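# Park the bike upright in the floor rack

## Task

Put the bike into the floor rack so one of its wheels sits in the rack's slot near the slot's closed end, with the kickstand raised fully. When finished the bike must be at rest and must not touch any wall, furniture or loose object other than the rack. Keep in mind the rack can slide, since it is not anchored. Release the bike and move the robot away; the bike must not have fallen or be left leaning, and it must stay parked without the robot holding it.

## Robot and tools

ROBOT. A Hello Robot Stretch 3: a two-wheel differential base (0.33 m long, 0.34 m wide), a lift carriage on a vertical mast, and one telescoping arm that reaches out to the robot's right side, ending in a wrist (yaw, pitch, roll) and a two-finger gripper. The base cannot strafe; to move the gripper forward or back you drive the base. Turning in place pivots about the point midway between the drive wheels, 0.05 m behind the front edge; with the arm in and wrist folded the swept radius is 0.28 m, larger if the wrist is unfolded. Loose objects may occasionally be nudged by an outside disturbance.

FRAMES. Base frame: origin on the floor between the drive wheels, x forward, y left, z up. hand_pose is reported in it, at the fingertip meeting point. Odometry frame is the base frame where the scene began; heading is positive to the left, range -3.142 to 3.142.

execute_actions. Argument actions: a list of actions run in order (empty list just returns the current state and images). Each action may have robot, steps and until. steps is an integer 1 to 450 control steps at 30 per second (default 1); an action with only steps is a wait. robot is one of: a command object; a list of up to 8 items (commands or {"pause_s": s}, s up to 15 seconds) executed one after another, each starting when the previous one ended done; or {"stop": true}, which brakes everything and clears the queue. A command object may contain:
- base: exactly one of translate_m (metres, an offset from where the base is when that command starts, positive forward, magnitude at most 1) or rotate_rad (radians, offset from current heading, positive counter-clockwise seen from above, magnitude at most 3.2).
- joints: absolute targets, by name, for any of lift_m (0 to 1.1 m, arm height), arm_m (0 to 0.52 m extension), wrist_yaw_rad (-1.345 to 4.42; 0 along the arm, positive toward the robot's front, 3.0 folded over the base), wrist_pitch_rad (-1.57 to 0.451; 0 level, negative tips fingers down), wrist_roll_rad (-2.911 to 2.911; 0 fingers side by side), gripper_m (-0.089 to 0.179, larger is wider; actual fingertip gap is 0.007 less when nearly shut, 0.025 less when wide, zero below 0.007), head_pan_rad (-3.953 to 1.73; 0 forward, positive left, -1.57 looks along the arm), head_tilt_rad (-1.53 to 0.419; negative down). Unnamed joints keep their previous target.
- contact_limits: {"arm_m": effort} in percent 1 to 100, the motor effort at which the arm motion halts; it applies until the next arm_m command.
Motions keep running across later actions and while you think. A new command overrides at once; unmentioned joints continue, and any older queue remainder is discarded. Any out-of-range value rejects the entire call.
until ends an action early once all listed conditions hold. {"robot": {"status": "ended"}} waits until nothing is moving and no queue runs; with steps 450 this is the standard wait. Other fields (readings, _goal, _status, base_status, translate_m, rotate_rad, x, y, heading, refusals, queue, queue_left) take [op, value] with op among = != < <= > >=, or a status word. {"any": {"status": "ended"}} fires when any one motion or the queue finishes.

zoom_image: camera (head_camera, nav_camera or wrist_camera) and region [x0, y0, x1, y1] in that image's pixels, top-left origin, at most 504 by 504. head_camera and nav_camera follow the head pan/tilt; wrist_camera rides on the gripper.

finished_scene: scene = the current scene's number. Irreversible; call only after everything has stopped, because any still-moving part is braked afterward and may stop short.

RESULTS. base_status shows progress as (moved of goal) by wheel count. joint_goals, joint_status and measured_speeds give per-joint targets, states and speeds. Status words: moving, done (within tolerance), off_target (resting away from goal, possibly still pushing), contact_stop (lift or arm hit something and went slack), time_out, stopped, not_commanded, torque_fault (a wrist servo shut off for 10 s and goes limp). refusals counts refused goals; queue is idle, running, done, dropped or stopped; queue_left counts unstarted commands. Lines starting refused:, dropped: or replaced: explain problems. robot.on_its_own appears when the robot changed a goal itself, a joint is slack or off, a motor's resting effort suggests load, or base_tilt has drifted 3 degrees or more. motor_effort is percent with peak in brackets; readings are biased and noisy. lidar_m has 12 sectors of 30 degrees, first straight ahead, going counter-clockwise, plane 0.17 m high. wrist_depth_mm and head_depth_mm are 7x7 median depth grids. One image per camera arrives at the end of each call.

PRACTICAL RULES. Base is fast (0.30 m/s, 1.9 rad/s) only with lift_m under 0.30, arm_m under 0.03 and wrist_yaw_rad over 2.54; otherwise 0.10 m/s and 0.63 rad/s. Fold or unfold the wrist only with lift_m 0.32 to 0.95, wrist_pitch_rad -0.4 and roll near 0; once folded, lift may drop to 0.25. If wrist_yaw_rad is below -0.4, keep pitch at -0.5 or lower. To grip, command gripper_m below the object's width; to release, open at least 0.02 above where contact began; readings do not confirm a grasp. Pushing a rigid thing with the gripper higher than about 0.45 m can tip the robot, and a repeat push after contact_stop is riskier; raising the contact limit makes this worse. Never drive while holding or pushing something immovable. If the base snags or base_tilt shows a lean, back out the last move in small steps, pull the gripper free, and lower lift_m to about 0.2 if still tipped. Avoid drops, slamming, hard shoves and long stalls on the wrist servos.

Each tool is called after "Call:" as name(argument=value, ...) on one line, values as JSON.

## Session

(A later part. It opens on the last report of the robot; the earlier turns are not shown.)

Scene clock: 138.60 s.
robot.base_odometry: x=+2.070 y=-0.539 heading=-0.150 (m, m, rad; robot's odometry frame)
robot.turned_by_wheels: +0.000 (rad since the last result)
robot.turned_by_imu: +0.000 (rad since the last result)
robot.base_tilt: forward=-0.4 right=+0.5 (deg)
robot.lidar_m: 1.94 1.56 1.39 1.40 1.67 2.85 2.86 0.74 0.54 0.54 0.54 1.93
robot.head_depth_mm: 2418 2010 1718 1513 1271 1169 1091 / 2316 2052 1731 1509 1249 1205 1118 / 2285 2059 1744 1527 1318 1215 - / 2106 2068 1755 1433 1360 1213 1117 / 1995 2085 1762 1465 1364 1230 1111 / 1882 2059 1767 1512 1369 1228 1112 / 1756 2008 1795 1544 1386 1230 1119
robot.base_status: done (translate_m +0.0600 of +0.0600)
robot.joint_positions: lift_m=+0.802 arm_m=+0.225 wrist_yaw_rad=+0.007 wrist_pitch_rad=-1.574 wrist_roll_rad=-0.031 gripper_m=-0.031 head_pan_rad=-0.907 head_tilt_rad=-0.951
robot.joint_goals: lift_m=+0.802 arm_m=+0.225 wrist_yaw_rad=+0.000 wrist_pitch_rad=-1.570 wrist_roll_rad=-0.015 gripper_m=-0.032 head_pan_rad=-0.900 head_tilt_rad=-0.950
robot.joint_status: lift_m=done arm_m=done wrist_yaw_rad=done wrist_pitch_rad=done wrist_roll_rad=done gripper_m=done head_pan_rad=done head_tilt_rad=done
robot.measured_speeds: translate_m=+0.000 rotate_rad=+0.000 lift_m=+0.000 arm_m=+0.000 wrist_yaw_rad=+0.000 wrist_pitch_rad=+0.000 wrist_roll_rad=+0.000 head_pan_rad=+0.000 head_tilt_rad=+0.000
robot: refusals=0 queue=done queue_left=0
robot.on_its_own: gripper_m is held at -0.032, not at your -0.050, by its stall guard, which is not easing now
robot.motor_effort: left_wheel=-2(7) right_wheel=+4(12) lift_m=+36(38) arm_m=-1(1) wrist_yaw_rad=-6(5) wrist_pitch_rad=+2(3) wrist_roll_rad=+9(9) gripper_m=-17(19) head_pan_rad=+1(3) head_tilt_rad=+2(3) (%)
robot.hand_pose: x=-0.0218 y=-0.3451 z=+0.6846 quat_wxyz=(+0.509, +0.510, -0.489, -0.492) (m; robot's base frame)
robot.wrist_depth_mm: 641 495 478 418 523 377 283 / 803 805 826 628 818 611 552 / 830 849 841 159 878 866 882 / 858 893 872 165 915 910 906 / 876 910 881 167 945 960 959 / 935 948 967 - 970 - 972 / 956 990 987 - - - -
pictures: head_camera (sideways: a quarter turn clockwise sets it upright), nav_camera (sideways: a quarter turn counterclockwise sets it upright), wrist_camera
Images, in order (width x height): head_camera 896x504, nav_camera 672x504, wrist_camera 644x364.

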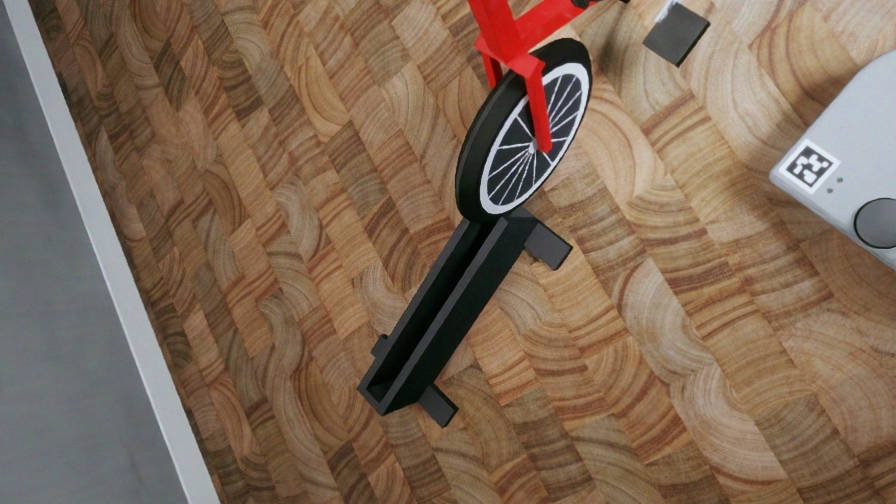

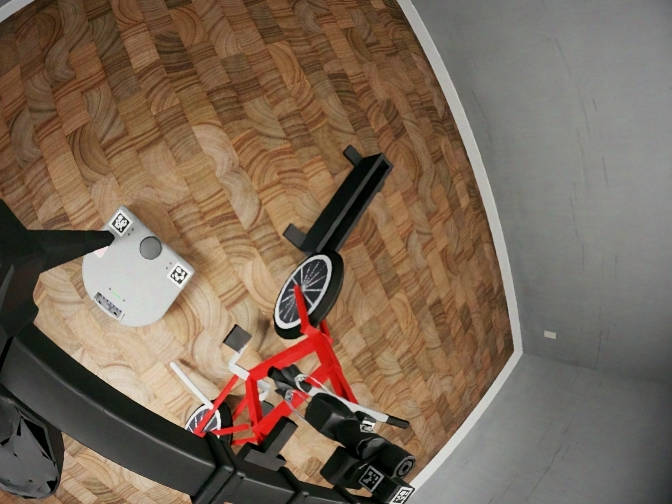

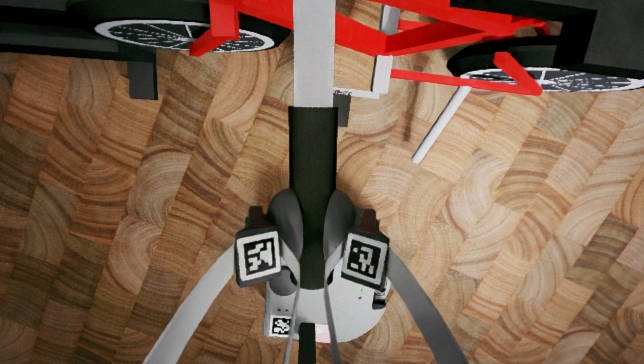

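Call:
execute_actions(actions=[{"robot": {"base": {"translate_m": 0.10}, "joints": {"arm_m": 0.221}}, "steps": 240, "until": {"robot": {"status": "ended"}}}])

Call:
zoom_image(camera="head_camera", region=[360, 40, 640, 420])

Scene clock: 141.00 s.
robot.base_odometry: x=+2.169 y=-0.553 heading=-0.150 (m, m, rad; robot's odometry frame)
robot.turned_by_wheels: +0.000 (rad since the last result)
robot.turned_by_imu: +0.000 (rad since the last result)
robot.base_tilt: forward=-0.5 right=+0.4 (deg)
robot.lidar_m: 1.84 1.52 1.36 1.37 1.63 2.95 2.95 0.74 0.55 0.52 0.53 1.83
robot.head_depth_mm: 2380 2040 1728 1505 1164 1173 1089 / 2256 2036 1735 1518 1216 1206 1122 / 2144 2054 1741 1525 1312 1215 - / 2015 2069 1753 1433 1359 1221 1124 / 1878 2038 1767 1463 1366 1220 1107 / 1785 2006 1777 1528 1356 1222 1113 / 1679 1943 1806 1561 1382 1227 1120
robot.base_status: done (translate_m +0.1000 of +0.1000)
robot.joint_positions: lift_m=+0.802 arm_m=+0.221 wrist_yaw_rad=+0.006 wrist_pitch_rad=-1.575 wrist_roll_rad=-0.026 gripper_m=-0.031 head_pan_rad=-0.907 head_tilt_rad=-0.951
robot.joint_goals: lift_m=+0.802 arm_m=+0.221 wrist_yaw_rad=+0.000 wrist_pitch_rad=-1.570 wrist_roll_rad=-0.015 gripper_m=-0.032 head_pan_rad=-0.900 head_tilt_rad=-0.950
robot.joint_status: lift_m=done arm_m=done wrist_yaw_rad=done wrist_pitch_rad=done wrist_roll_rad=done gripper_m=done head_pan_rad=done head_tilt_rad=done
robot.measured_speeds: translate_m=+0.000 rotate_rad=+0.000 lift_m=+0.000 arm_m=+0.000 wrist_yaw_rad=+0.000 wrist_pitch_rad=+0.000 wrist_roll_rad=+0.000 head_pan_rad=+0.000 head_tilt_rad=+0.000
robot: refusals=0 queue=done queue_left=0
robot.on_its_own: gripper_m is held at -0.032, not at your -0.050, by its stall guard, which is not easing now
robot.motor_effort: left_wheel=-3(6) right_wheel=+7(16) lift_m=+28(36) arm_m=+0(4) wrist_yaw_rad=-4(5) wrist_pitch_rad=+2(3) wrist_roll_rad=+6(9) gripper_m=-20(23) head_pan_rad=+2(3) head_tilt_rad=+1(0) (%)
robot.hand_pose: x=-0.0218 y=-0.3409 z=+0.6849 quat_wxyz=(+0.507, +0.509, -0.491, -0.493) (m; robot's base frame)
robot.wrist_depth_mm: 665 500 478 437 565 386 287 / 804 815 813 812 830 652 590 / 806 857 853 158 878 881 867 / 879 886 868 164 908 905 932 / 916 931 915 164 952 944 960 / 949 931 936 173 985 968 989 / 974 996 - - - - -
pictures: head_camera (sideways: a quarter turn clockwise sets it upright), nav_camera (sideways: a quarter turn counterclockwise sets it upright), wrist_camera
Images, in order (width x height): head_camera 896x504, nav_camera 672x504, wrist_camera 644x364.

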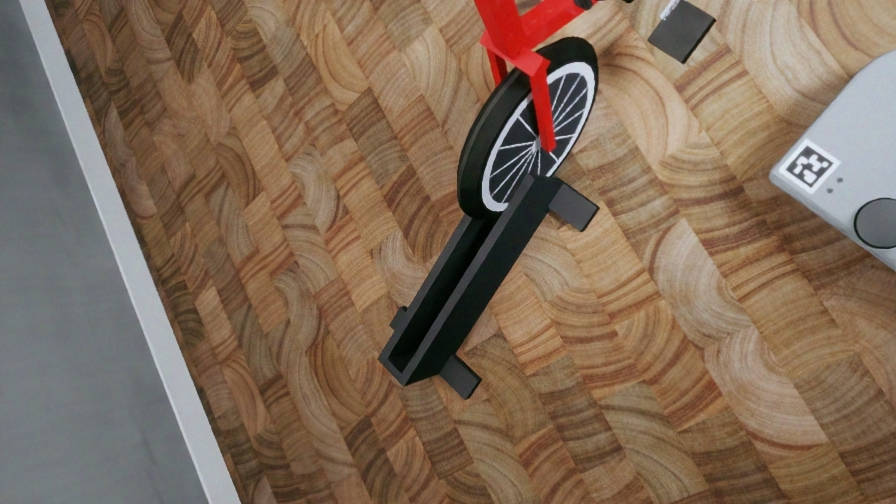

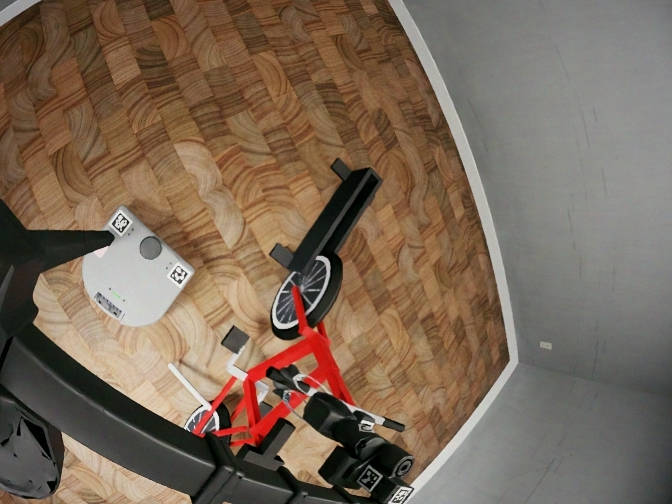

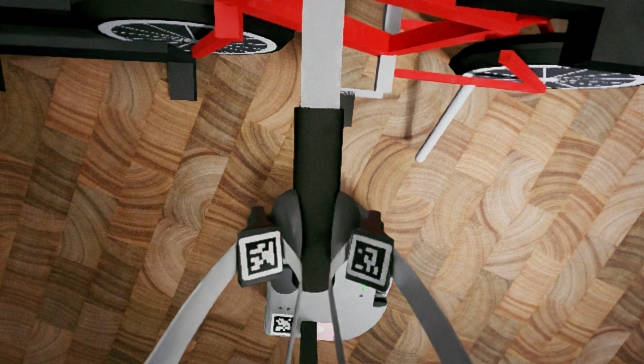

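Region (360, 40, 640, 420) of head_camera's 896x504 image, scaled by 1.326, with more detail than that image has; it fills the left 371 columns of this view, and the rest is white.

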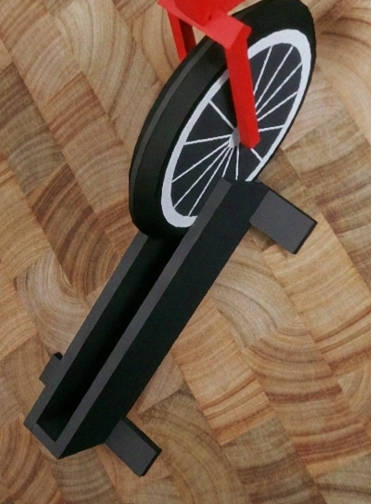

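Call:
execute_actions(actions=[{"robot": {"base": {"translate_m": 0.10}, "joints": {"arm_m": 0.218, "lift_m": 0.807}}, "steps": 240, "until": {"robot": {"status": "ended"}}}])

Call:
zoom_image(camera="head_camera", region=[360, 40, 640, 420])

Scene clock: 143.43 s.
robot.base_odometry: x=+2.268 y=-0.568 heading=-0.151 (m, m, rad; robot's odometry frame)
robot.turned_by_wheels: -0.001 (rad since the last result)
robot.turned_by_imu: -0.001 (rad since the last result)
robot.base_tilt: forward=-0.5 right=+0.4 (deg)
robot.lidar_m: 1.75 1.49 1.33 1.33 1.59 2.97 3.06 0.74 0.56 0.52 0.54 1.73
robot.head_depth_mm: 2325 2010 1725 1524 1100 1179 1088 / 2180 2031 1751 1507 1219 1204 1126 / 2047 2054 1740 1522 1318 1210 - / 1902 2068 1747 1440 1355 1218 1117 / 1795 2004 1773 1467 1368 1223 1112 / 1680 1956 1788 1547 1372 1230 1111 / 1596 1828 1795 1552 1377 1231 1119
robot.base_status: done (translate_m +0.0999 of +0.1000)
robot.joint_positions: lift_m=+0.807 arm_m=+0.218 wrist_yaw_rad=+0.002 wrist_pitch_rad=-1.574 wrist_roll_rad=-0.007 gripper_m=-0.031 head_pan_rad=-0.907 head_tilt_rad=-0.951
robot.joint_goals: lift_m=+0.807 arm_m=+0.218 wrist_yaw_rad=+0.000 wrist_pitch_rad=-1.570 wrist_roll_rad=-0.015 gripper_m=-0.032 head_pan_rad=-0.900 head_tilt_rad=-0.950
robot.joint_status: lift_m=done arm_m=done wrist_yaw_rad=done wrist_pitch_rad=done wrist_roll_rad=done gripper_m=done head_pan_rad=done head_tilt_rad=done
robot.measured_speeds: translate_m=+0.000 rotate_rad=+0.000 lift_m=+0.000 arm_m=+0.000 wrist_yaw_rad=+0.000 wrist_pitch_rad=+0.000 wrist_roll_rad=+0.000 head_pan_rad=+0.000 head_tilt_rad=+0.000
robot: refusals=0 queue=done queue_left=0
robot.on_its_own: gripper_m is held at -0.032, not at your -0.050, by its stall guard, which is not easing now; right_wheel is at rest, and its effort (+31) is outside its rest range (-18 to +18)
robot.motor_effort: left_wheel=-10(12) right_wheel=+31(31) lift_m=+34(47) arm_m=+0(2) wrist_yaw_rad=-2(5) wrist_pitch_rad=+2(2) wrist_roll_rad=-5(6) gripper_m=-28(28) head_pan_rad=+4(3) head_tilt_rad=+0(1) (%)
robot.hand_pose: x=-0.0217 y=-0.3379 z=+0.6896 quat_wxyz=(+0.501, +0.503, -0.496, -0.499) (m; robot's base frame)
robot.wrist_depth_mm: 681 529 484 453 557 427 296 / 790 820 824 833 842 640 640 / 842 817 851 633 884 865 907 / 858 898 871 166 901 885 934 / 885 897 947 166 936 969 982 / 926 956 977 - 979 990 - / 978 960 - - - - -
pictures: head_camera (sideways: a quarter turn clockwise sets it upright), nav_camera (sideways: a quarter turn counterclockwise sets it upright), wrist_camera
Images, in order (width x height): head_camera 896x504, nav_camera 672x504, wrist_camera 644x364.

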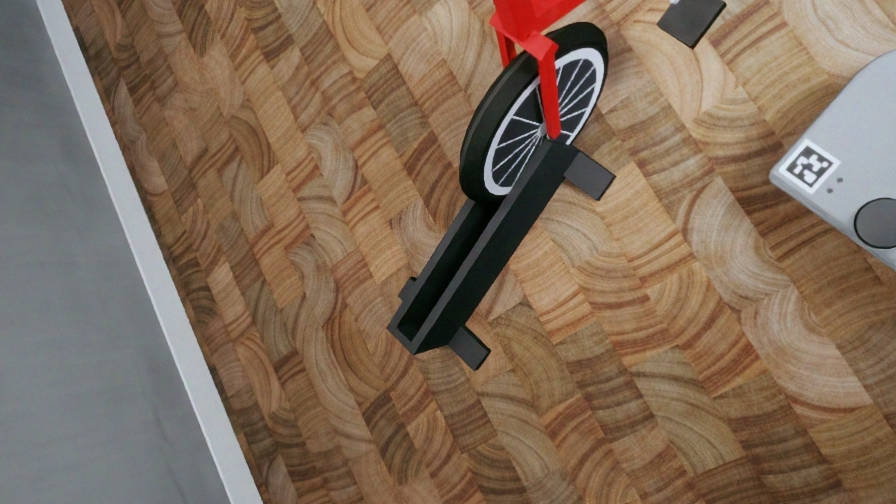

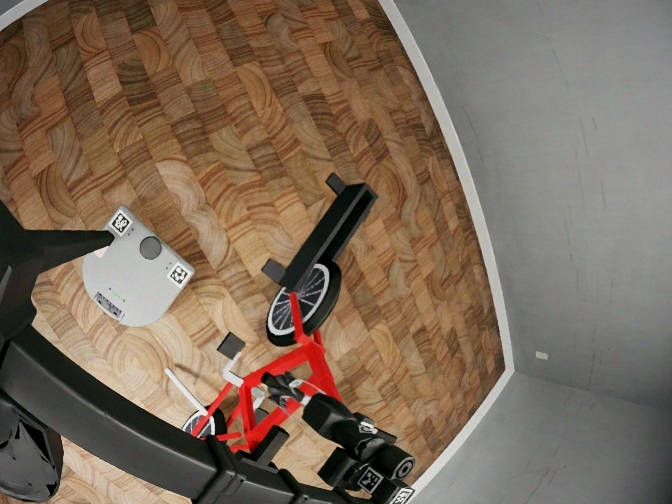

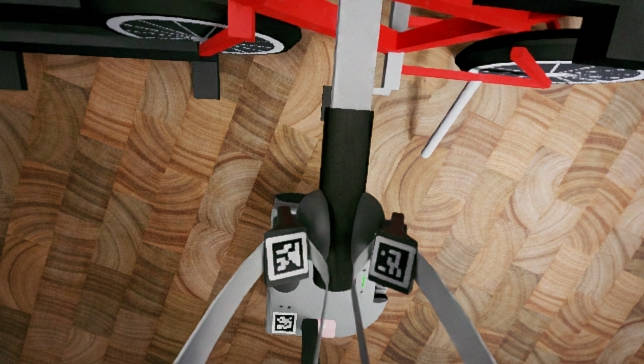

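Region (360, 40, 640, 420) of head_camera's 896x504 image, scaled by 1.326, with more detail than that image has; it fills the left 371 columns of this view, and the rest is white.

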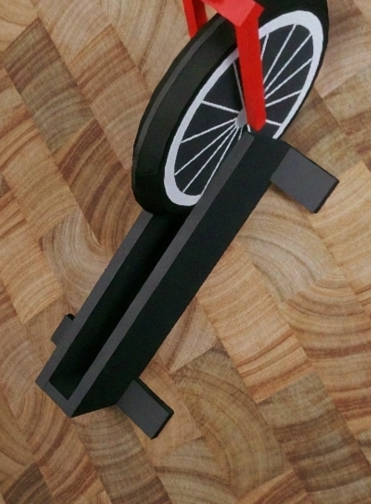

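Call:
execute_actions(actions=[{"robot": {"joints": {"arm_m": 0.232, "wrist_roll_rad": -0.03}}, "steps": 90, "until": {"robot": {"status": "ended"}}}])

Call:
zoom_image(camera="head_camera", region=[360, 40, 640, 420])

Scene clock: 144.73 s.
robot.base_odometry: x=+2.268 y=-0.568 heading=-0.151 (m, m, rad; robot's odometry frame)
robot.turned_by_wheels: +0.000 (rad since the last result)
robot.turned_by_imu: -0.012 (rad since the last result)
robot.base_tilt: forward=-0.4 right=+0.4 (deg)
robot.lidar_m: 1.74 1.50 1.33 1.33 1.58 2.89 3.05 0.75 0.56 0.53 0.54 1.74
robot.head_depth_mm: 2310 2009 1724 1498 1123 1172 1087 / 2216 2029 1729 1516 1222 1203 1127 / 2073 2049 1739 1528 1304 1208 - / 1921 2059 1767 1412 1359 1218 1119 / 1806 2029 1768 1461 1372 1224 1107 / 1685 1964 1792 1541 1375 1231 1111 / 1593 1821 1808 1553 1379 1234 1117
robot.base_status: done (translate_m +0.0999 of +0.1000)
robot.joint_positions: lift_m=+0.807 arm_m=+0.231 wrist_yaw_rad=+0.002 wrist_pitch_rad=-1.575 wrist_roll_rad=-0.014 gripper_m=-0.031 head_pan_rad=-0.907 head_tilt_rad=-0.951
robot.joint_goals: lift_m=+0.807 arm_m=+0.232 wrist_yaw_rad=+0.000 wrist_pitch_rad=-1.570 wrist_roll_rad=-0.030 gripper_m=-0.032 head_pan_rad=-0.900 head_tilt_rad=-0.950
robot.joint_status: lift_m=done arm_m=done wrist_yaw_rad=done wrist_pitch_rad=done wrist_roll_rad=done gripper_m=done head_pan_rad=done head_tilt_rad=done
robot.measured_speeds: translate_m=+0.000 rotate_rad=+0.000 lift_m=+0.000 arm_m=+0.000 wrist_yaw_rad=+0.000 wrist_pitch_rad=+0.000 wrist_roll_rad=+0.000 head_pan_rad=+0.000 head_tilt_rad=+0.000
robot: refusals=0 queue=done queue_left=0
robot.on_its_own: gripper_m is held at -0.032, not at your -0.050, by its stall guard, which is not easing now; right_wheel is at rest, and its effort (+26) is outside its rest range (-18 to +18)
robot.motor_effort: left_wheel=-8(10) right_wheel=+26(32) lift_m=+26(34) arm_m=+4(3) wrist_yaw_rad=-2(2) wrist_pitch_rad=+2(2) wrist_roll_rad=-9(13) gripper_m=-27(28) head_pan_rad=+2(3) head_tilt_rad=+0(0) (%)
robot.hand_pose: x=-0.0217 y=-0.3513 z=+0.6900 quat_wxyz=(+0.503, +0.505, -0.494, -0.497) (m; robot's base frame)
robot.wrist_depth_mm: 641 488 451 421 557 379 294 / 773 821 805 816 847 658 610 / 829 835 848 159 852 879 898 / 864 868 902 164 915 945 920 / 912 896 895 165 957 967 951 / 934 936 971 - 982 - - / 969 995 - - - - -
pictures: head_camera (sideways: a quarter turn clockwise sets it upright), nav_camera (sideways: a quarter turn counterclockwise sets it upright), wrist_camera
Images, in order (width x height): head_camera 896x504, nav_camera 672x504, wrist_camera 644x364.

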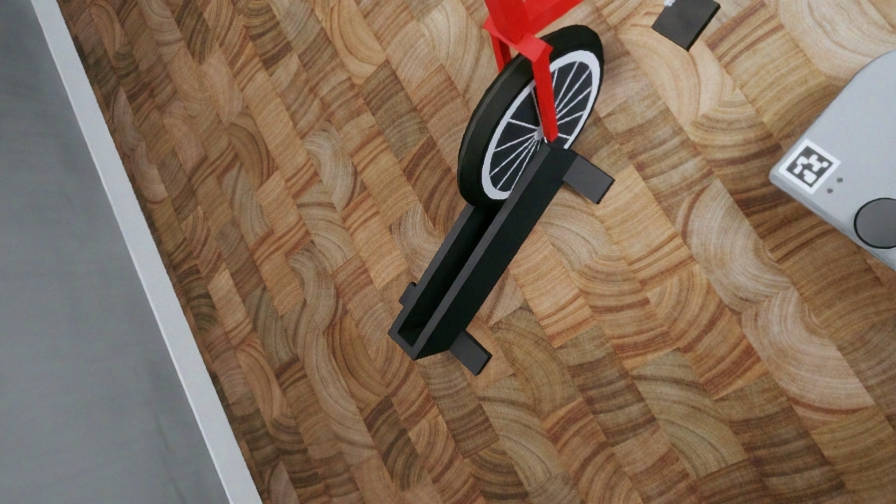

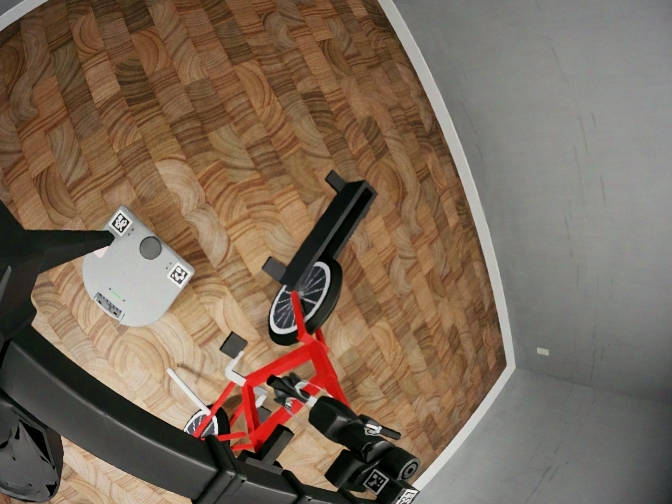

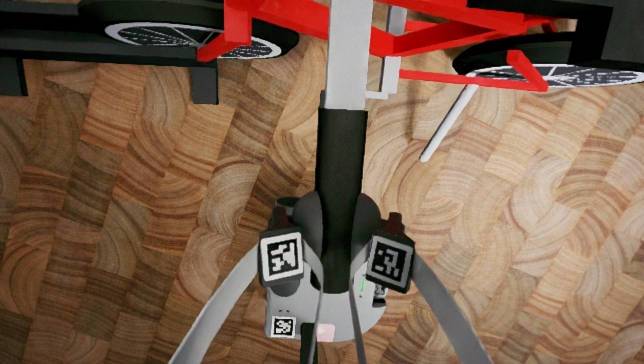

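Region (360, 40, 640, 420) of head_camera's 896x504 image, scaled by 1.326, with more detail than that image has; it fills the left 371 columns of this view, and the rest is white.

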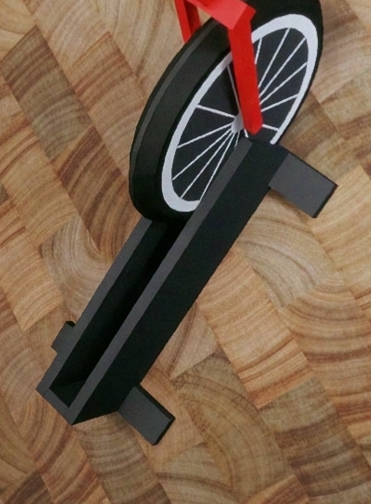

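Call:
execute_actions(actions=[{"robot": {"base": {"translate_m": -0.022}, "joints": {"arm_m": 0.212, "lift_m": 0.799, "wrist_roll_rad": -0.02}}, "steps": 120, "until": {"robot": {"status": "ended"}}}])

Call:
zoom_image(camera="head_camera", region=[360, 40, 640, 420])

Scene clock: 147.10 s.
robot.base_odometry: x=+2.246 y=-0.565 heading=-0.150 (m, m, rad; robot's odometry frame)
robot.turned_by_wheels: +0.001 (rad since the last result)
robot.turned_by_imu: +0.001 (rad since the last result)
robot.base_tilt: forward=-0.5 right=+0.5 (deg)
robot.lidar_m: 1.77 1.51 1.33 1.34 1.58 2.92 3.03 0.75 0.55 0.52 0.54 1.76
robot.head_depth_mm: 2324 2010 1723 1509 1129 1176 1086 / 2254 2025 1740 1502 1212 1207 1123 / 2092 2056 1745 1529 1308 1211 - / 1951 2064 1747 1415 1352 1219 1118 / 1820 2030 1769 1461 1365 1217 1104 / 1716 1969 1770 1545 1373 1236 1109 / 1613 1868 1792 1553 1372 1234 1115
robot.base_status: done (translate_m -0.0220 of -0.0220)
robot.joint_positions: lift_m=+0.808 arm_m=+0.212 wrist_yaw_rad=-0.002 wrist_pitch_rad=-1.555 wrist_roll_rad=-0.014 gripper_m=-0.031 head_pan_rad=-0.907 head_tilt_rad=-0.951
robot.joint_goals: lift_m=+0.808 arm_m=+0.212 wrist_yaw_rad=+0.000 wrist_pitch_rad=-1.570 wrist_roll_rad=-0.020 gripper_m=-0.032 head_pan_rad=-0.900 head_tilt_rad=-0.950
robot.joint_status: lift_m=contact_stop arm_m=done wrist_yaw_rad=done wrist_pitch_rad=done wrist_roll_rad=done gripper_m=done head_pan_rad=done head_tilt_rad=done
robot.measured_speeds: translate_m=+0.000 rotate_rad=+0.000 lift_m=+0.000 arm_m=+0.000 wrist_yaw_rad=+0.000 wrist_pitch_rad=+0.000 wrist_roll_rad=+0.000 head_pan_rad=+0.000 head_tilt_rad=+0.000
robot: refusals=0 queue=dropped queue_left=0
robot.on_its_own: gripper_m is held at -0.032, not at your -0.050, by its stall guard, which is not easing now; lift_m is slack since a contact_stop, until your next command for it (your +0.799 is given up)
robot.motor_effort: left_wheel=-2(11) right_wheel=+3(25) lift_m=+37(37) arm_m=-1(6) wrist_yaw_rad=+1(2) wrist_pitch_rad=-8(8) wrist_roll_rad=-3(8) gripper_m=-17(28) head_pan_rad=+3(3) head_tilt_rad=+1(0) (%)
robot.hand_pose: x=-0.0216 y=-0.3372 z=+0.6902 quat_wxyz=(+0.507, +0.499, -0.500, -0.493) (m; robot's base frame)
robot.wrist_depth_mm: 649 497 458 435 538 389 295 / 809 822 825 828 832 658 620 / 841 820 844 163 891 914 884 / 870 902 877 167 870 919 937 / 875 914 932 - 958 969 954 / 951 958 978 - 981 990 980 / 947 987 986 - - - -
pictures: head_camera (sideways: a quarter turn clockwise sets it upright), nav_camera (sideways: a quarter turn counterclockwise sets it upright), wrist_camera
Images, in order (width x height): head_camera 896x504, nav_camera 672x504, wrist_camera 644x364.

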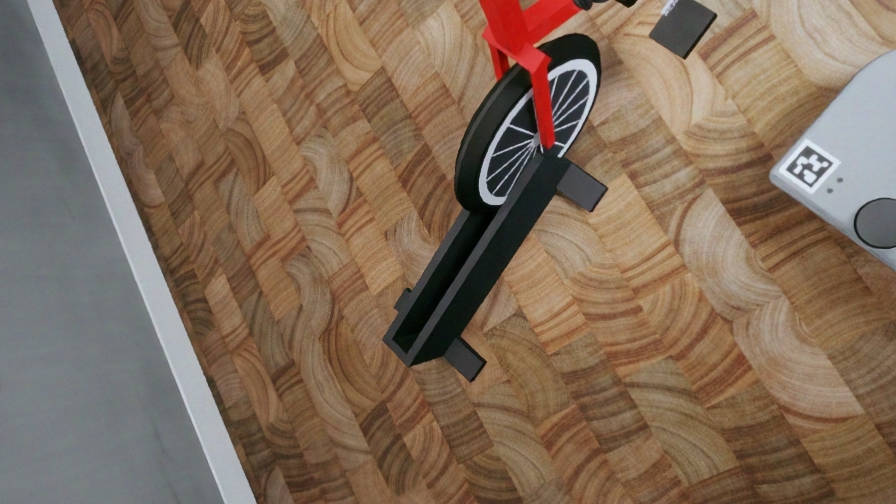

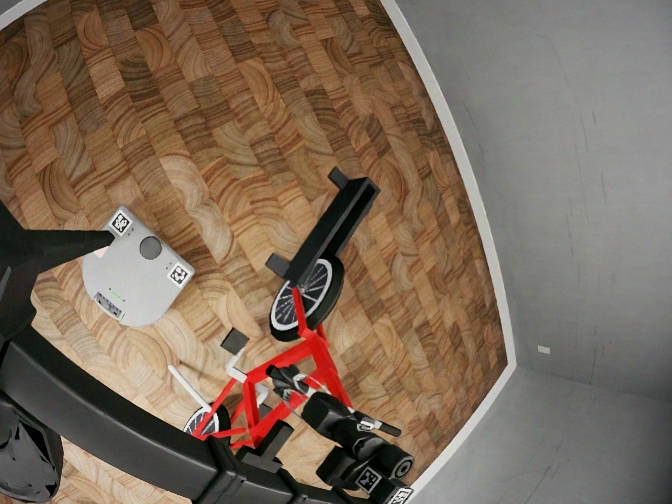

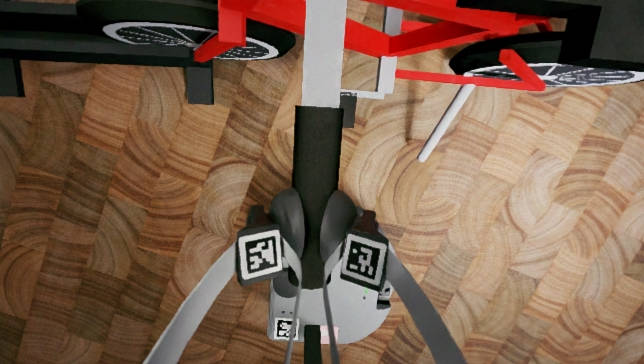

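Region (360, 40, 640, 420) of head_camera's 896x504 image, scaled by 1.326, with more detail than that image has; it fills the left 371 columns of this view, and the rest is white.

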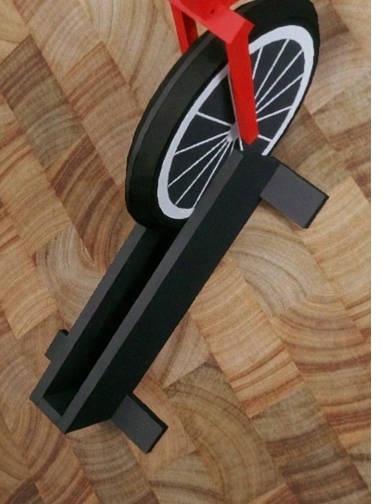

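Call:
execute_actions(actions=[{"robot": {"joints": {"lift_m": 0.800}}, "steps": 90, "until": {"robot": {"status": "ended"}}}])

Call:
zoom_image(camera="head_camera", region=[360, 40, 640, 420])

Scene clock: 147.53 s.
robot.base_odometry: x=+2.246 y=-0.565 heading=-0.150 (m, m, rad; robot's odometry frame)
robot.turned_by_wheels: +0.000 (rad since the last result)
robot.turned_by_imu: +0.000 (rad since the last result)
robot.base_tilt: forward=-0.4 right=+0.4 (deg)
robot.lidar_m: 1.77 1.51 1.34 1.34 1.59 2.92 3.02 0.74 0.55 0.52 0.53 1.76
robot.head_depth_mm: 2321 2020 1724 1509 1072 1167 1092 / 2241 2032 1728 1514 1213 1210 1124 / 2081 2061 1747 1526 1307 1210 - / 1947 2063 1763 1426 1358 1213 1118 / 1810 2027 1773 1449 1371 1218 1105 / 1703 1940 1776 1548 1371 1229 1107 / 1613 1859 1783 1567 1381 1234 1114
robot.base_status: done (translate_m -0.0220 of -0.0220)
robot.joint_positions: lift_m=+0.802 arm_m=+0.212 wrist_yaw_rad=-0.002 wrist_pitch_rad=-1.574 wrist_roll_rad=-0.014 gripper_m=-0.031 head_pan_rad=-0.907 head_tilt_rad=-0.951
robot.joint_goals: lift_m=+0.802 arm_m=+0.212 wrist_yaw_rad=+0.000 wrist_pitch_rad=-1.570 wrist_roll_rad=-0.020 gripper_m=-0.032 head_pan_rad=-0.900 head_tilt_rad=-0.950
robot.joint_status: lift_m=contact_stop arm_m=done wrist_yaw_rad=done wrist_pitch_rad=done wrist_roll_rad=done gripper_m=done head_pan_rad=done head_tilt_rad=done
robot.measured_speeds: translate_m=+0.000 rotate_rad=+0.000 lift_m=+0.007 arm_m=+0.000 wrist_yaw_rad=+0.000 wrist_pitch_rad=-0.048 wrist_roll_rad=+0.000 head_pan_rad=+0.000 head_tilt_rad=+0.000
robot: refusals=0 queue=dropped queue_left=0
robot.on_its_own: gripper_m is held at -0.032, not at your -0.050, by its stall guard, which is not easing now; lift_m is slack since a contact_stop, until your next command for it
robot.motor_effort: left_wheel=-2(2) right_wheel=+3(3) lift_m=+27(35) arm_m=-2(2) wrist_yaw_rad=+2(1) wrist_pitch_rad=+3(7) wrist_roll_rad=-3(3) gripper_m=-18(18) head_pan_rad=+3(4) head_tilt_rad=+1(0) (%)
robot.hand_pose: x=-0.0216 y=-0.3323 z=+0.6850 quat_wxyz=(+0.502, +0.504, -0.496, -0.498) (m; robot's base frame)
robot.wrist_depth_mm: 674 536 462 427 586 409 292 / 829 809 841 635 855 647 704 / 854 858 859 161 856 854 869 / 873 868 857 163 902 881 927 / 918 911 914 165 942 959 941 / 938 896 971 - - - 971 / 953 989 - - - - -
pictures: head_camera (sideways: a quarter turn clockwise sets it upright), nav_camera (sideways: a quarter turn counterclockwise sets it upright), wrist_camera
Images, in order (width x height): head_camera 896x504, nav_camera 672x504, wrist_camera 644x364.

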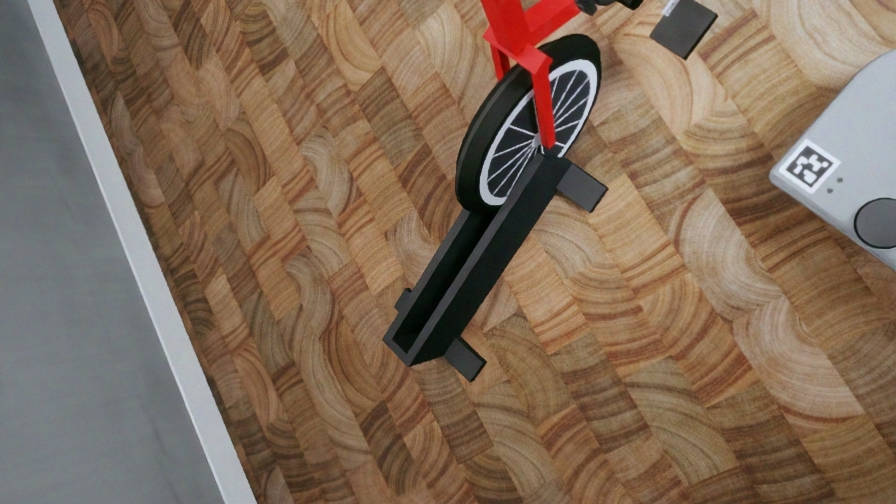

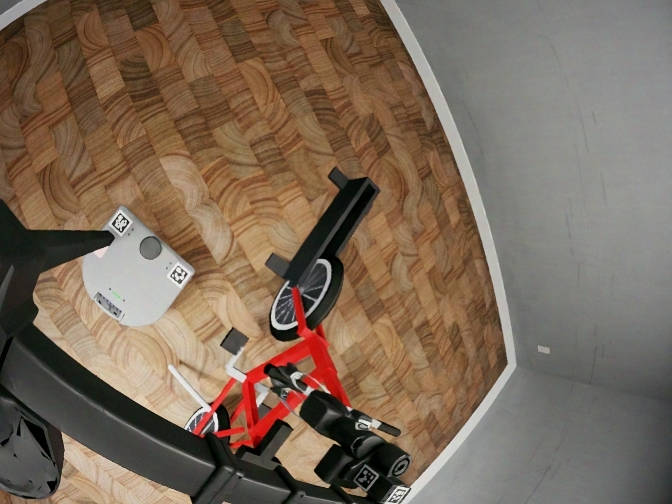

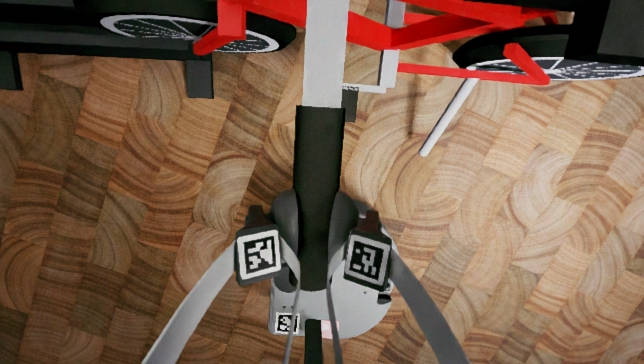

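Region (360, 40, 640, 420) of head_camera's 896x504 image, scaled by 1.326, with more detail than that image has; it fills the left 371 columns of this view, and the rest is white.

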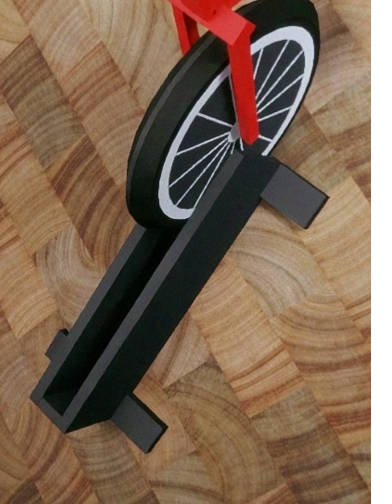

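Call:
zoom_image(camera="wrist_camera", region=[250, 0, 400, 200])

Call:
zoom_image(camera="head_camera", region=[440, 20, 620, 230])

Region (250, 0, 400, 200) of wrist_camera's 644x364 image, scaled by 2.520; it fills the left 378 columns of this view, and the rest is white.

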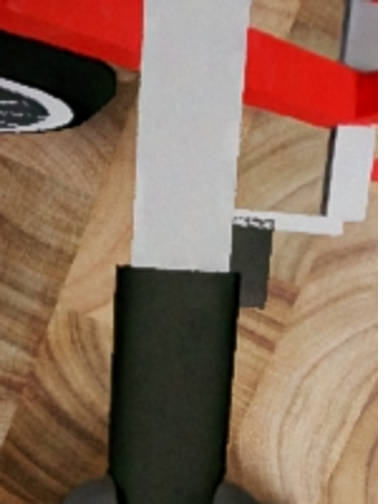

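Region (440, 20, 620, 230) of head_camera's 896x504 image, scaled by 2.400, with more detail than that image has; it fills the left 432 columns of this view, and the rest is white.

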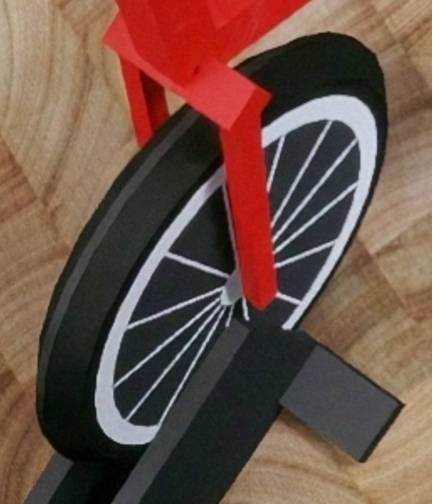

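Call:
execute_actions(actions=[{"robot": {"joints": {"arm_m": 0.192, "lift_m": 0.796}}, "steps": 90, "until": {"robot": {"status": "ended"}}}])

Call:
zoom_image(camera="head_camera", region=[360, 40, 640, 420])

Scene clock: 148.97 s.
robot.base_odometry: x=+2.246 y=-0.565 heading=-0.150 (m, m, rad; robot's odometry frame)
robot.turned_by_wheels: +0.000 (rad since the last result)
robot.turned_by_imu: +0.000 (rad since the last result)
robot.base_tilt: forward=-0.5 right=+0.5 (deg)
robot.lidar_m: 1.76 1.51 1.34 1.34 1.59 2.92 3.03 0.74 0.55 0.52 0.53 1.76
robot.head_depth_mm: 2334 2019 1716 1509 1068 1163 1086 / 2254 2048 1731 1515 1209 1204 1124 / 2096 2041 1747 1516 1316 1214 - / 1938 2074 1749 1418 1364 1223 1116 / 1820 2030 1763 1449 1360 1222 1106 / 1715 1928 1780 1548 1372 1229 1109 / 1618 1865 1802 1563 1384 1231 1104
robot.base_status: done (translate_m -0.0220 of -0.0220)
robot.joint_positions: lift_m=+0.805 arm_m=+0.192 wrist_yaw_rad=-0.003 wrist_pitch_rad=-1.522 wrist_roll_rad=-0.014 gripper_m=-0.031 head_pan_rad=-0.907 head_tilt_rad=-0.951
robot.joint_goals: lift_m=+0.805 arm_m=+0.192 wrist_yaw_rad=+0.000 wrist_pitch_rad=-1.570 wrist_roll_rad=-0.020 gripper_m=-0.032 head_pan_rad=-0.900 head_tilt_rad=-0.950
robot.joint_status: lift_m=contact_stop arm_m=done wrist_yaw_rad=done wrist_pitch_rad=done wrist_roll_rad=done gripper_m=done head_pan_rad=done head_tilt_rad=done
robot.measured_speeds: translate_m=+0.000 rotate_rad=+0.000 lift_m=+0.000 arm_m=+0.000 wrist_yaw_rad=+0.000 wrist_pitch_rad=+0.000 wrist_roll_rad=+0.000 head_pan_rad=+0.000 head_tilt_rad=+0.000
robot: refusals=0 queue=dropped queue_left=0
robot.on_its_own: gripper_m is held at -0.032, not at your -0.050, by its stall guard, which is not easing now; lift_m is slack since a contact_stop, until your next command for it (your +0.796 is given up); wrist_pitch_rad is at rest, and its effort (-23) is outside its rest range (-20 to +32)
robot.motor_effort: left_wheel=-1(2) right_wheel=+2(4) lift_m=+37(34) arm_m=-3(4) wrist_yaw_rad=+3(3) wrist_pitch_rad=-23(26) wrist_roll_rad=-3(3) gripper_m=-17(19) head_pan_rad=+4(3) head_tilt_rad=+0(1) (%)
robot.hand_pose: x=-0.0216 y=-0.3259 z=+0.6865 quat_wxyz=(+0.515, +0.490, -0.509, -0.485) (m; robot's base frame)
robot.wrist_depth_mm: 691 469 447 426 518 381 295 / 823 797 827 633 828 629 561 / 844 830 850 163 876 908 896 / 847 856 885 166 913 890 906 / 879 882 893 - 933 908 951 / 892 893 948 - 975 948 - / 948 916 998 - 974 997 979
pictures: head_camera (sideways: a quarter turn clockwise sets it upright), nav_camera (sideways: a quarter turn counterclockwise sets it upright), wrist_camera
Images, in order (width x height): head_camera 896x504, nav_camera 672x504, wrist_camera 644x364.

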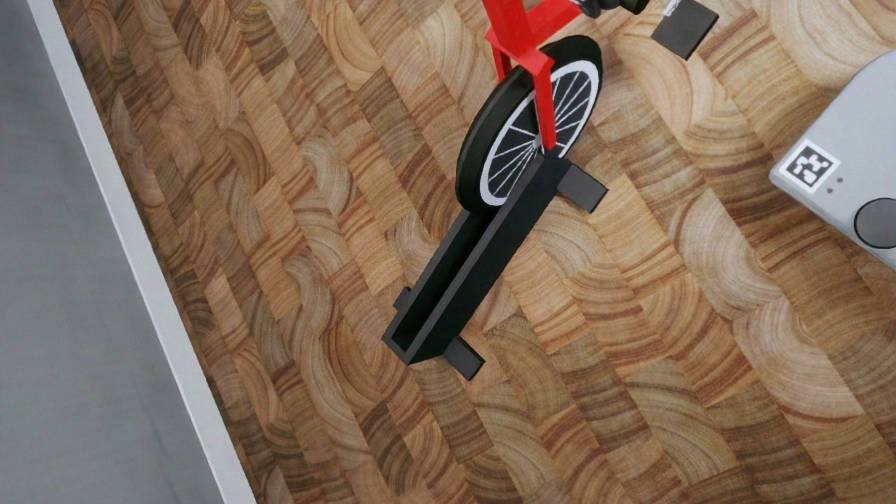

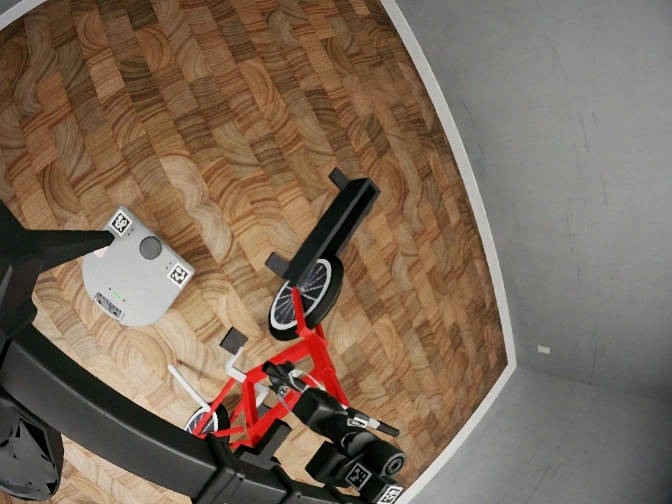

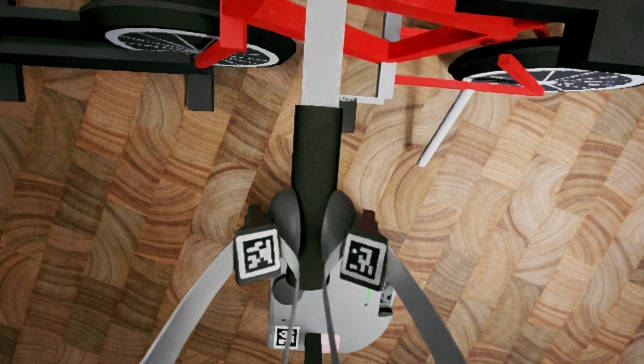

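Region (360, 40, 640, 420) of head_camera's 896x504 image, scaled by 1.326, with more detail than that image has; it fills the left 371 columns of this view, and the rest is white.

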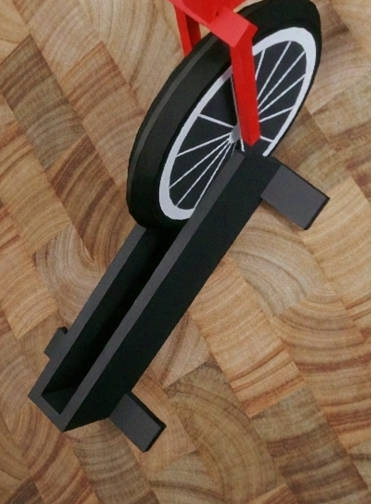

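Call:
execute_actions(actions=[{"robot": [{"joints": {"gripper_m": 0.08}}, {"joints": {"arm_m": 0.365, "lift_m": 0.805, "wrist_roll_rad": 0.04, "head_pan_rad": -1.15, "head_tilt_rad": -0.9}}], "steps": 200, "until": {"robot": {"status": "ended"}}}])

Scene clock: 153.17 s.
robot.base_odometry: x=+2.246 y=-0.565 heading=-0.150 (m, m, rad; robot's odometry frame)
robot.turned_by_wheels: +0.000 (rad since the last result)
robot.turned_by_imu: -0.001 (rad since the last result)
robot.base_tilt: forward=-0.5 right=+0.4 (deg)
robot.lidar_m: 1.76 1.51 1.33 1.34 1.58 2.93 3.03 0.74 0.57 0.52 0.53 1.76
robot.head_depth_mm: 2436 2179 1832 1549 987 1178 1095 / 2566 2198 1825 1575 1093 1220 1120 / 2518 2219 1826 1582 1157 1227 1133 / 2303 2220 1862 1591 1294 1233 1110 / 2076 2201 1869 1589 1355 1240 1119 / 1900 2113 1893 1605 1391 1243 1116 / 1758 1965 1872 1607 1416 1244 1116
robot.base_status: done (translate_m -0.0220 of -0.0220)
robot.joint_positions: lift_m=+0.805 arm_m=+0.365 wrist_yaw_rad=-0.002 wrist_pitch_rad=-1.564 wrist_roll_rad=+0.033 gripper_m=+0.080 head_pan_rad=-1.143 head_tilt_rad=-0.902
robot.joint_goals: lift_m=+0.805 arm_m=+0.365 wrist_yaw_rad=+0.000 wrist_pitch_rad=-1.570 wrist_roll_rad=+0.040 gripper_m=+0.080 head_pan_rad=-1.150 head_tilt_rad=-0.900
robot.joint_status: lift_m=done arm_m=done wrist_yaw_rad=done wrist_pitch_rad=done wrist_roll_rad=done gripper_m=done head_pan_rad=done head_tilt_rad=done
robot.measured_speeds: translate_m=+0.000 rotate_rad=+0.000 lift_m=+0.000 arm_m=+0.000 wrist_yaw_rad=+0.000 wrist_pitch_rad=+0.000 wrist_roll_rad=+0.000 head_pan_rad=+0.000 head_tilt_rad=+0.000
robot: refusals=0 queue=done queue_left=0
robot.motor_effort: left_wheel=-1(1) right_wheel=+2(2) lift_m=+39(34) arm_m=+2(1) wrist_yaw_rad=+2(2) wrist_pitch_rad=-3(24) wrist_roll_rad=+3(5) gripper_m=+1(80) head_pan_rad=-3(18) head_tilt_rad=+1(9) (%)
robot.hand_pose: x=-0.0216 y=-0.4873 z=+0.6873 quat_wxyz=(+0.493, +0.489, -0.510, -0.508) (m; robot's base frame)
robot.wrist_depth_mm: 769 789 795 794 800 822 831 / 801 809 804 825 651 832 329 / 818 495 439 160 358 308 307 / 867 877 933 193 879 895 324 / 897 907 910 918 928 955 972 / 946 949 959 174 - 956 - / 972 946 995 182 - - -
pictures: head_camera (sideways: a quarter turn clockwise sets it upright), nav_camera (sideways: a quarter turn counterclockwise sets it upright), wrist_camera
Images, in order (width x height): head_camera 896x504, nav_camera 672x504, wrist_camera 644x364.

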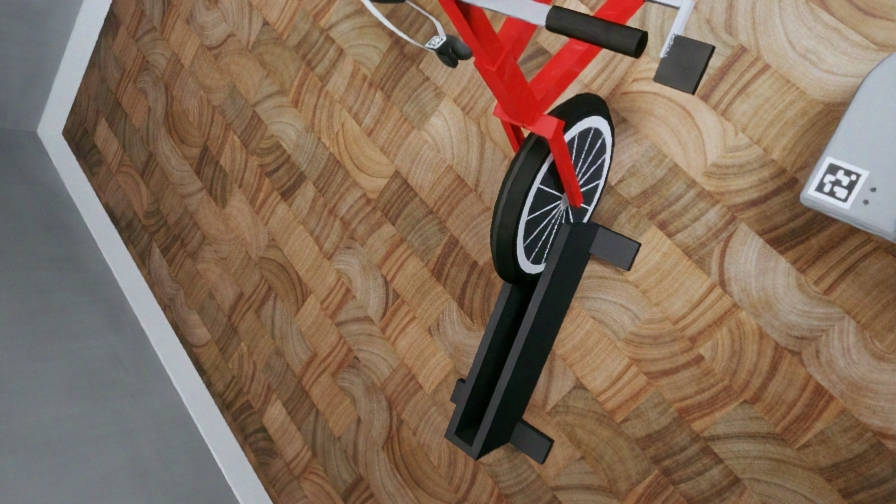

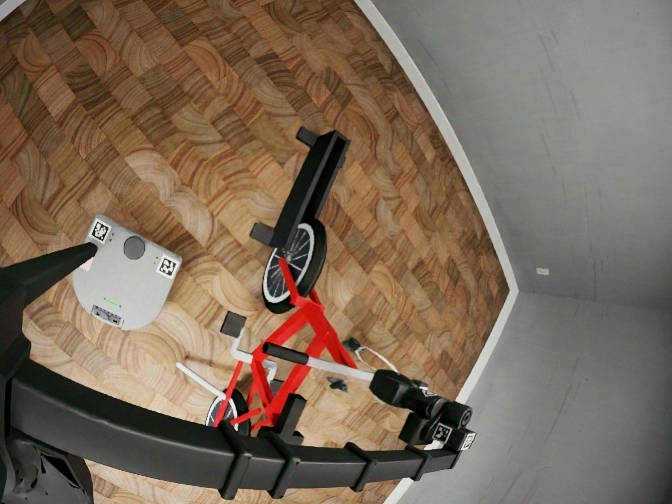

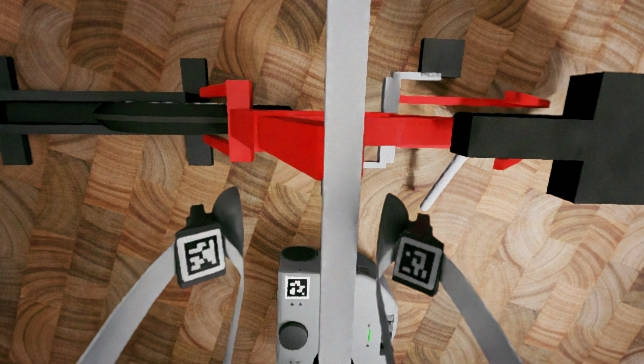

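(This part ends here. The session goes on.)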